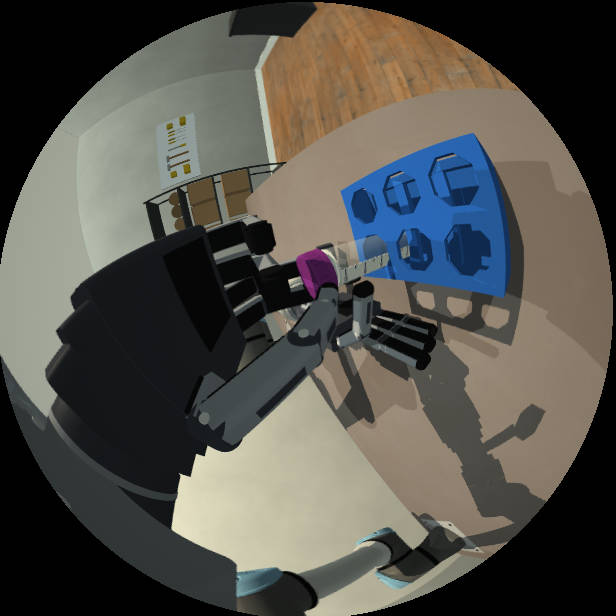

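Scene clock: 650.00 s.
left_arm: end_effector_position=(+0.5643, -0.0162, +0.0917) hand_measured=(+1.000, +1.000, +1.000, -0.040, -0.570, -1.000) hand_load_n=(+0.0, +0.0, +0.0, +0.0, +0.0, +0.0) hand_stopped_by=(target, target, target, force, target, target) hand_force_limit=0.40 hand_speed=-0.90 end_effector_quat_wxyz=(+0.502, +0.486, +0.578, -0.421) end_effector_velocity=(+0.000, -0.000, +0.000) end_effector_angular_velocity=(-0.001, -0.001, -0.000) | right_arm: end_effector_position=(+0.5719, -0.0074, +0.1296) hand_measured=(-1.000, -1.000, +0.200, +0.180, +0.100, -1.000) hand_load_n=(+0.0, +0.0, +0.0, +0.0, +0.0, +0.0) hand_stopped_by=(target, target, target, target, target, target) hand_force_limit=0.30 hand_speed=1.00 end_effector_quat_wxyz=(+0.409, -0.647, +0.547, -0.338) end_effector_velocity=(+0.000, +0.001, -0.001) end_effector_angular_velocity=(-0.001, +0.004, -0.008)
Joint positions: left_arm=[ 0.779 -0.722  1.409 -0.52   2.122 -1.481] | right_arm=[-0.947 -0.877  1.16   0.226  2.026 -2.89 ]
Joint velocities: left_arm=[ 0.     0.    -0.    -0.001  0.001  0.   ] | right_arm=[ 0.003  0.007 -0.012  0.012  0.009  0.008]
Motor temperatures (°C, as the motors report them): left_arm=[22 24 24 28 36 28] | right_arm=[23 24 26 33 35 31]
Wrist force (N, on the end effector, along its own x y z axes, offset not removed): left_arm=[0.3 -1.0 -2.0] | right_arm=[-2.5 -3.1 0.7]
Wrist torque (N m, same axes, about the end effector's origin, offset not removed): left_arm=[0.09 -0.06 -0.27] | right_arm=[-0.52 0.26 -0.14]
Hand target (left_arm): +0.564, -0.016, +0.092; +0.502, +0.486, +0.578, -0.421
Hand target (right_arm): +0.572, -0.007, +0.130; -0.408, +0.647, -0.548, +0.338
Off the commanded pose (left_arm): 0.000 m, 0 deg.
Off the commanded pose (right_arm): 0.000 m, 0 deg.
move: done
camera_calibration (this result's frames):
cam_left_wrist: T_world_to_cam=[[0.979946, 0.163517, 0.113878, -0.557834], [-0.171834, 0.404091, 0.898434, 0.0212409], [0.100892, -0.899985, 0.424085, 0.022842], [0, 0, 0, 1]] pos_world=[0.547993, 0.103189, 0.0347547]
cam_right_wrist: T_world_to_cam=[[-0.451609, 0.0919716, -0.887463, 0.382011], [-0.576199, 0.72937, 0.368801, 0.284502], [0.681208, 0.677909, -0.276396, -0.223665], [0, 0, 0, 1]] pos_world=[0.488811, -0.091017, 0.172276]

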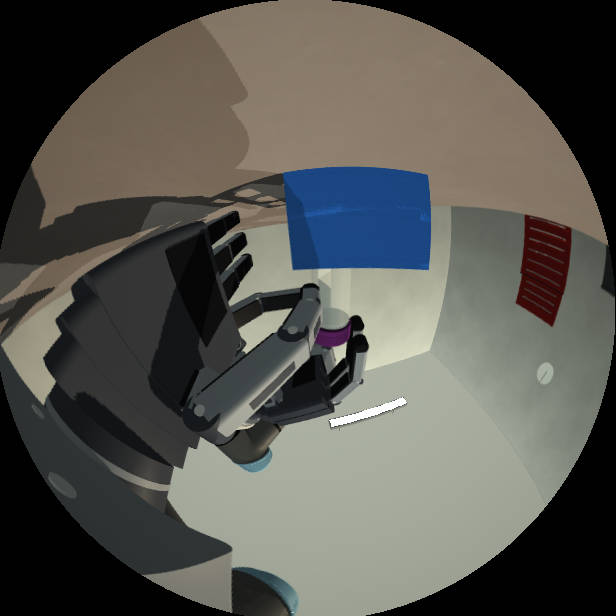

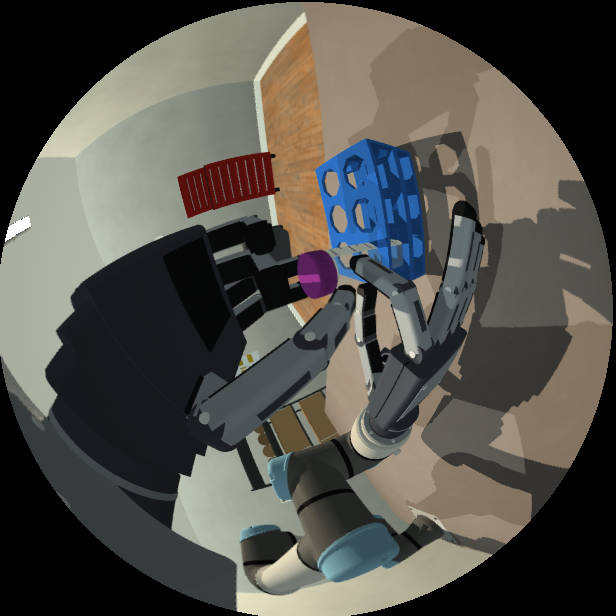

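Region (290, 230, 390, 330) of cam_right_wrist's 616x616 image, scaled by 5.040, with more detail than that image has.

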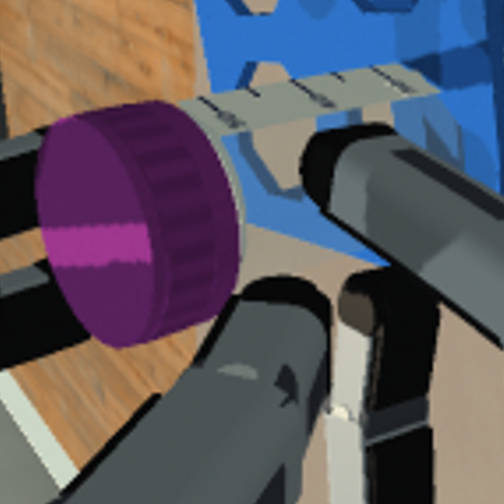

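Scene clock: 653.30 s.
left_arm: end_effector_position=(+0.5643, -0.0162, +0.0917) hand_measured=(+1.000, +1.000, +1.000, -0.038, -0.570, -1.000) hand_load_n=(+0.0, +0.0, +0.0, +6.5, +0.0, +0.0) hand_stopped_by=(target, target, target, force, target, target) hand_force_limit=0.40 hand_speed=-0.90 end_effector_quat_wxyz=(+0.502, +0.486, +0.578, -0.421) end_effector_velocity=(+0.000, +0.000, -0.000) end_effector_angular_velocity=(+0.000, +0.000, +0.001) | right_arm: end_effector_position=(+0.5719, -0.0074, +0.1296) hand_measured=(-1.000, -1.000, +0.162, +0.018, -0.352, -1.000) hand_load_n=(+0.0, +0.0, +7.0, +11.5, +11.0, -0.5) hand_stopped_by=(target, target, force, force, force, target) hand_force_limit=0.50 hand_speed=-0.85 end_effector_quat_wxyz=(+0.409, -0.647, +0.547, -0.338) end_effector_velocity=(-0.000, -0.001, -0.001) end_effector_angular_velocity=(-0.002, +0.000, -0.001)
Joint positions: left_arm=[ 0.779 -0.722  1.409 -0.52   2.122 -1.481] | right_arm=[-0.947 -0.877  1.16   0.226  2.026 -2.89 ]
Joint velocities: left_arm=[-0.    -0.     0.001 -0.    -0.001 -0.   ] | right_arm=[ 0.     0.     0.001 -0.001  0.002 -0.001]
Motor temperatures (°C, as the motors report them): left_arm=[22 24 24 28 36 28] | right_arm=[23 24 26 33 35 31]
Wrist force (N, on the end effector, along its own x y z axes, offset not removed): left_arm=[-6.1 -8.3 4.3] | right_arm=[-5.6 -4.6 6.9]
Wrist torque (N m, same axes, about the end effector's origin, offset not removed): left_arm=[0.02 0.68 -0.36] | right_arm=[-0.18 0.06 -0.01]
Hand target (left_arm): +0.564, -0.016, +0.092; +0.502, +0.486, +0.578, -0.421
Hand target (right_arm): +0.572, -0.007, +0.130; -0.409, +0.647, -0.547, +0.338
Off the commanded pose (left_arm): 0.000 m, 0 deg.
Off the commanded pose (right_arm): 0.000 m, 0 deg.
move: done
camera_calibration (this result's frames):
cam_left_wrist: T_world_to_cam=[[0.979947, 0.163511, 0.113878, -0.557831], [-0.171831, 0.404092, 0.898434, 0.0212401], [0.100887, -0.899985, 0.424085, 0.0228427], [0, 0, 0, 1]] pos_world=[0.54799, 0.103187, 0.0347546]
cam_right_wrist: T_world_to_cam=[[-0.451614, 0.0919691, -0.887461, 0.382015], [-0.576186, 0.729382, 0.368798, 0.284504], [0.681216, 0.677897, -0.276407, -0.223663], [0, 0, 0, 1]] pos_world=[0.488813, -0.0910249, 0.172277]

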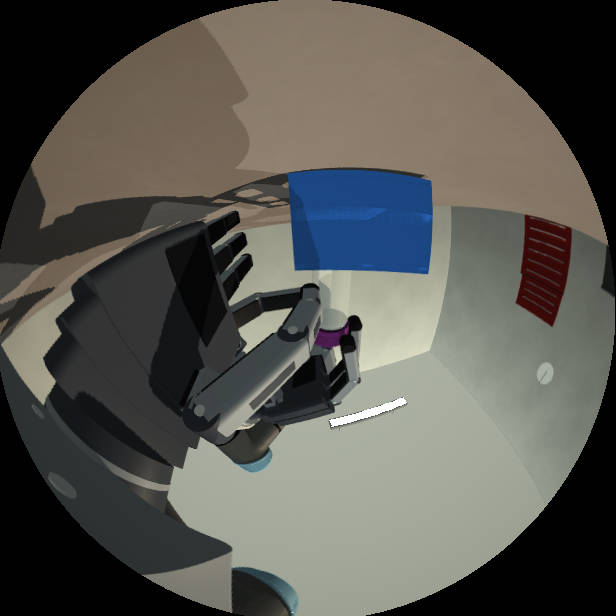

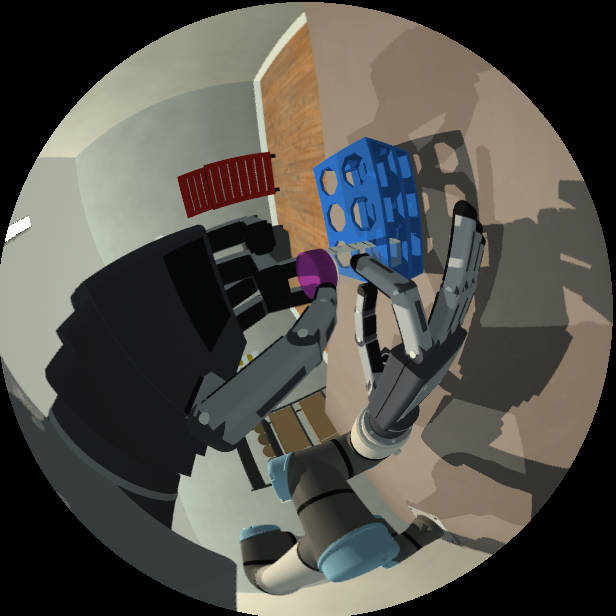

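Scene clock: 654.90 s.
left_arm: end_effector_position=(+0.5644, -0.0161, +0.0917) hand_measured=(+1.000, +1.000, +1.000, -0.040, -0.570, -1.000) hand_load_n=(+0.0, +0.0, +0.0, +0.0, +0.0, +0.0) hand_stopped_by=(target, target, target, force, target, target) hand_force_limit=0.40 hand_speed=-0.90 end_effector_quat_wxyz=(+0.502, +0.486, +0.578, -0.421) end_effector_velocity=(-0.001, -0.001, -0.000) end_effector_angular_velocity=(-0.000, +0.000, -0.003) | right_arm: end_effector_position=(+0.5644, -0.0125, +0.1290) hand_measured=(-1.000, -1.000, +0.162, +0.016, -0.354, -1.000) hand_load_n=(+0.0, +0.0, +6.0, +1.0, +5.0, +0.0) hand_stopped_by=(target, target, force, force, force, target) hand_force_limit=0.50 hand_speed=-0.85 end_effector_quat_wxyz=(+0.500, -0.795, +0.290, -0.183) end_effector_velocity=(+0.000, +0.000, +0.000) end_effector_angular_velocity=(-0.001, +0.002, +0.011)
Joint positions: left_arm=[ 0.779 -0.722  1.409 -0.52   2.122 -1.481] | right_arm=[-1.179 -0.945  1.275  0.153  1.202 -3.329]
Joint velocities: left_arm=[-0.002  0.     0.    -0.     0.    -0.   ] | right_arm=[-0.003  0.004 -0.008  0.008 -0.012 -0.007]
Motor temperatures (°C, as the motors report them): left_arm=[22 24 24 28 36 28] | right_arm=[23 24 26 33 35 31]
Wrist force (N, on the end effector, along its own x y z axes, offset not removed): left_arm=[-0.9 -0.2 3.6] | right_arm=[-2.7 -0.1 -0.6]
Wrist torque (N m, same axes, about the end effector's origin, offset not removed): left_arm=[-0.09 -0.09 -0.30] | right_arm=[0.03 0.51 0.00]
Hand target (left_arm): +0.564, -0.016, +0.092; +0.502, +0.486, +0.578, -0.421
Hand target (right_arm): +0.564, -0.012, +0.129; -0.500, +0.795, -0.290, +0.183
Off the commanded pose (left_arm): 0.000 m, 0 deg.
Off the commanded pose (right_arm): 0.000 m, 0 deg.
move: done
camera_calibration (this result's frames):
cam_left_wrist: T_world_to_cam=[[0.979938, 0.163566, 0.113878, -0.557864], [-0.171854, 0.404082, 0.898434, 0.0212447], [0.100937, -0.89998, 0.424085, 0.0228415], [0, 0, 0, 1]] pos_world=[0.548017, 0.10322, 0.0347547]
cam_right_wrist: T_world_to_cam=[[-0.394913, -0.222335, -0.89141, 0.343116], [-0.914249, 0.190702, 0.357466, 0.46965], [0.090516, 0.956138, -0.27858, 0.121844], [0, 0, 0, 1]] pos_world=[0.553849, -0.129776, 0.171916]

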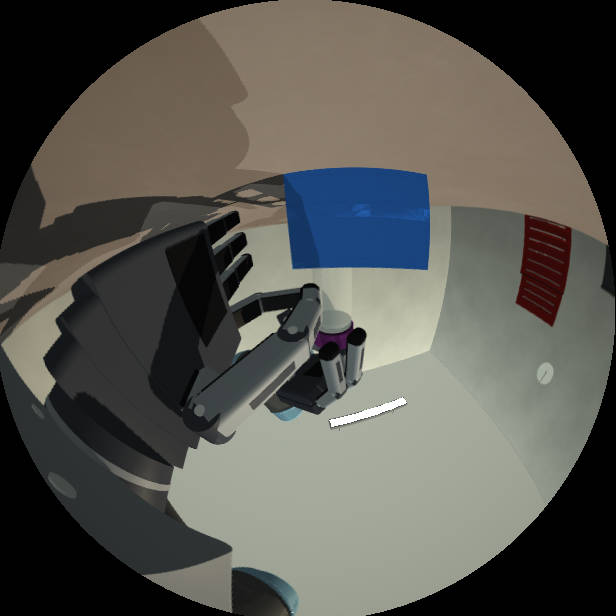

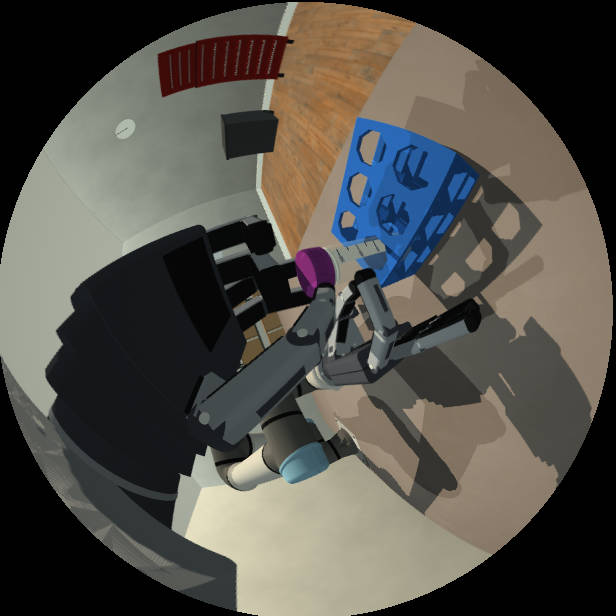

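Scene clock: 656.63 s.
left_arm: end_effector_position=(+0.5644, -0.0161, +0.0917) hand_measured=(+1.000, +1.000, +1.000, -0.040, -0.570, -1.000) hand_load_n=(+0.0, +0.0, +0.0, +0.0, -1.0, -0.5) hand_stopped_by=(target, target, target, force, target, target) hand_force_limit=0.40 hand_speed=-0.90 end_effector_quat_wxyz=(+0.502, +0.486, +0.578, -0.421) end_effector_velocity=(+0.001, +0.001, -0.001) end_effector_angular_velocity=(+0.001, +0.001, +0.001) | right_arm: end_effector_position=(+0.5623, -0.0211, +0.1285) hand_measured=(-1.000, -1.000, +0.162, +0.016, -0.354, -1.000) hand_load_n=(+0.0, +0.0, +5.5, +0.5, +5.0, +0.0) hand_stopped_by=(target, target, force, force, force, target) hand_force_limit=0.50 hand_speed=-0.85 end_effector_quat_wxyz=(-0.531, +0.847, +0.001, +0.007) end_effector_velocity=(-0.000, +0.001, +0.000) end_effector_angular_velocity=(-0.006, +0.004, +0.014)
Joint positions: left_arm=[ 0.779 -0.722  1.409 -0.52   2.122 -1.481] | right_arm=[-1.312 -0.576  0.694  0.856  0.554 -4.052]
Joint velocities: left_arm=[ 0.001  0.     0.001  0.     0.    -0.   ] | right_arm=[ 0.001  0.019 -0.035  0.042 -0.004 -0.024]
Motor temperatures (°C, as the motors report them): left_arm=[22 24 24 28 36 28] | right_arm=[23 24 26 33 35 31]
Wrist force (N, on the end effector, along its own x y z axes, offset not removed): left_arm=[-2.9 0.7 1.0] | right_arm=[-0.7 0.9 -0.8]
Wrist torque (N m, same axes, about the end effector's origin, offset not removed): left_arm=[0.23 0.30 -0.32] | right_arm=[0.04 0.33 -0.09]
Hand target (left_arm): +0.564, -0.016, +0.092; +0.502, +0.486, +0.578, -0.421
Hand target (right_arm): +0.562, -0.021, +0.128; -0.531, +0.847, +0.002, +0.006
Off the commanded pose (left_arm): 0.000 m, 0 deg.
Off the commanded pose (right_arm): 0.000 m, 0 deg.
move: done
camera_calibration (this result's frames):
cam_left_wrist: T_world_to_cam=[[0.979938, 0.163566, 0.113878, -0.557864], [-0.171854, 0.404082, 0.898434, 0.0212447], [0.100937, -0.89998, 0.424085, 0.0228416], [0, 0, 0, 1]] pos_world=[0.548017, 0.10322, 0.0347546]
cam_right_wrist: T_world_to_cam=[[-0.149803, -0.425966, -0.892251, 0.197935], [-0.828111, -0.438983, 0.348607, 0.408923], [-0.540177, 0.791105, -0.286986, 0.482349], [0, 0, 0, 1]] pos_world=[0.628839, -0.117765, 0.172483]

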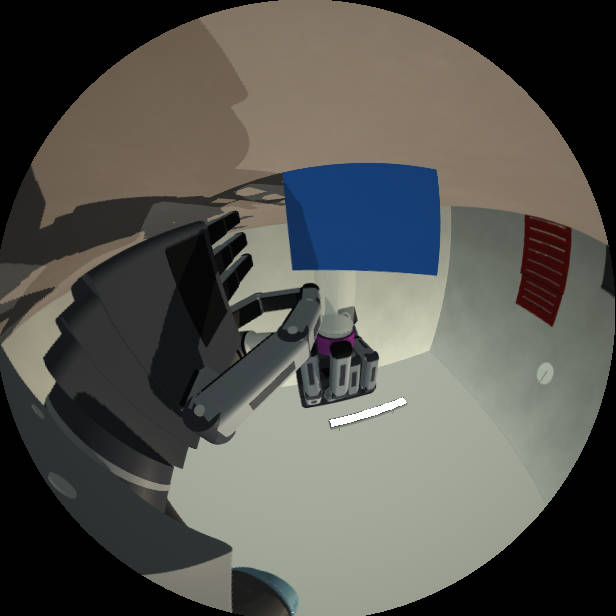

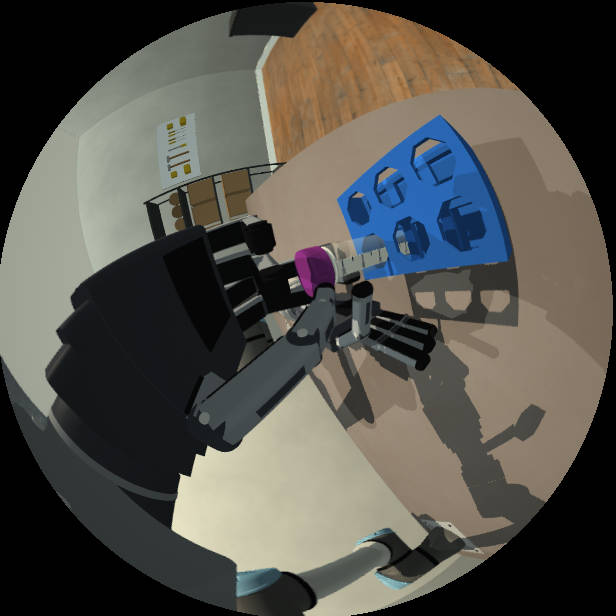

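Scene clock: 659.00 s.
left_arm: end_effector_position=(+0.5644, -0.0161, +0.0917) hand_measured=(+1.000, +1.000, +1.000, -0.040, -0.570, -1.000) hand_load_n=(+0.0, +0.0, +0.0, +0.0, +0.0, +0.0) hand_stopped_by=(target, target, target, force, target, target) hand_force_limit=0.40 hand_speed=-0.90 end_effector_quat_wxyz=(+0.502, +0.486, +0.578, -0.421) end_effector_velocity=(-0.000, -0.000, +0.000) end_effector_angular_velocity=(-0.000, -0.000, -0.000) | right_arm: end_effector_position=(+0.5720, -0.0075, +0.1289) hand_measured=(-1.000, -1.000, +0.200, +0.180, +0.100, -1.000) hand_load_n=(+0.0, +0.0, +0.0, +0.0, +0.0, +0.0) hand_stopped_by=(target, target, target, target, target, target) hand_force_limit=0.30 hand_speed=1.00 end_effector_quat_wxyz=(+0.409, -0.647, +0.548, -0.338) end_effector_velocity=(-0.000, -0.000, -0.000) end_effector_angular_velocity=(-0.002, +0.005, -0.010)
Joint positions: left_arm=[ 0.779 -0.722  1.409 -0.52   2.122 -1.481] | right_arm=[-0.947 -0.877  1.162  0.223  2.027 -2.888]
Joint velocities: left_arm=[-0. -0. -0. -0.  0. -0.] | right_arm=[ 0.003  0.006 -0.012  0.014  0.01   0.009]
Motor temperatures (°C, as the motors report them): left_arm=[22 24 24 28 36 28] | right_arm=[23 24 26 33 35 31]
Wrist force (N, on the end effector, along its own x y z axes, offset not removed): left_arm=[-2.7 -3.6 -1.5] | right_arm=[-0.8 -0.1 0.9]
Wrist torque (N m, same axes, about the end effector's origin, offset not removed): left_arm=[-0.34 0.01 -0.30] | right_arm=[0.07 0.26 -0.07]
Hand target (left_arm): +0.564, -0.016, +0.092; +0.502, +0.486, +0.578, -0.421
Hand target (right_arm): +0.572, -0.008, +0.129; -0.409, +0.646, -0.548, +0.338
Off the commanded pose (left_arm): 0.000 m, 0 deg.
Off the commanded pose (right_arm): 0.000 m, 0 deg.
move: done
camera_calibration (this result's frames):
cam_left_wrist: T_world_to_cam=[[0.979938, 0.163566, 0.113878, -0.557864], [-0.171854, 0.404082, 0.898434, 0.0212446], [0.100938, -0.89998, 0.424085, 0.0228415], [0, 0, 0, 1]] pos_world=[0.548017, 0.10322, 0.0347546]
cam_right_wrist: T_world_to_cam=[[-0.450526, 0.0936763, -0.887835, 0.380882], [-0.575513, 0.72979, 0.369041, 0.284444], [0.682504, 0.677223, -0.274877, -0.224766], [0, 0, 0, 1]] pos_world=[0.488702, -0.0910473, 0.171406]

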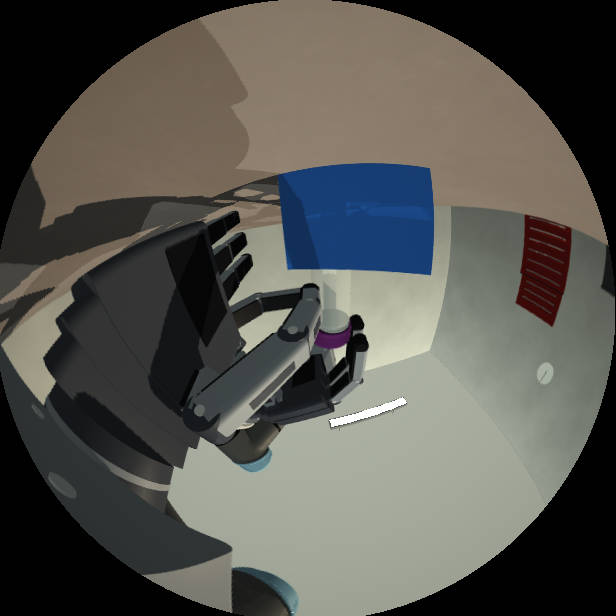

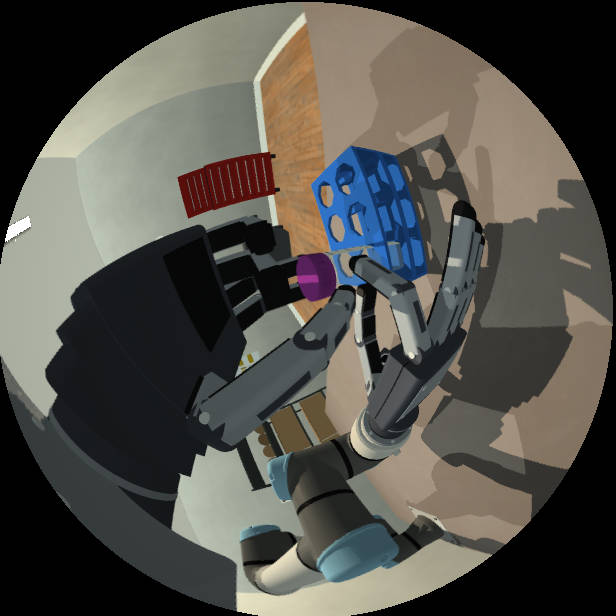

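Region (290, 230, 390, 330) of cam_right_wrist's 616x616 image, scaled by 5.040, with more detail than that image has.

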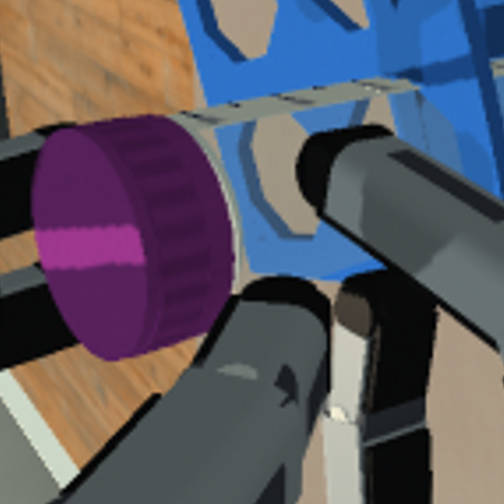

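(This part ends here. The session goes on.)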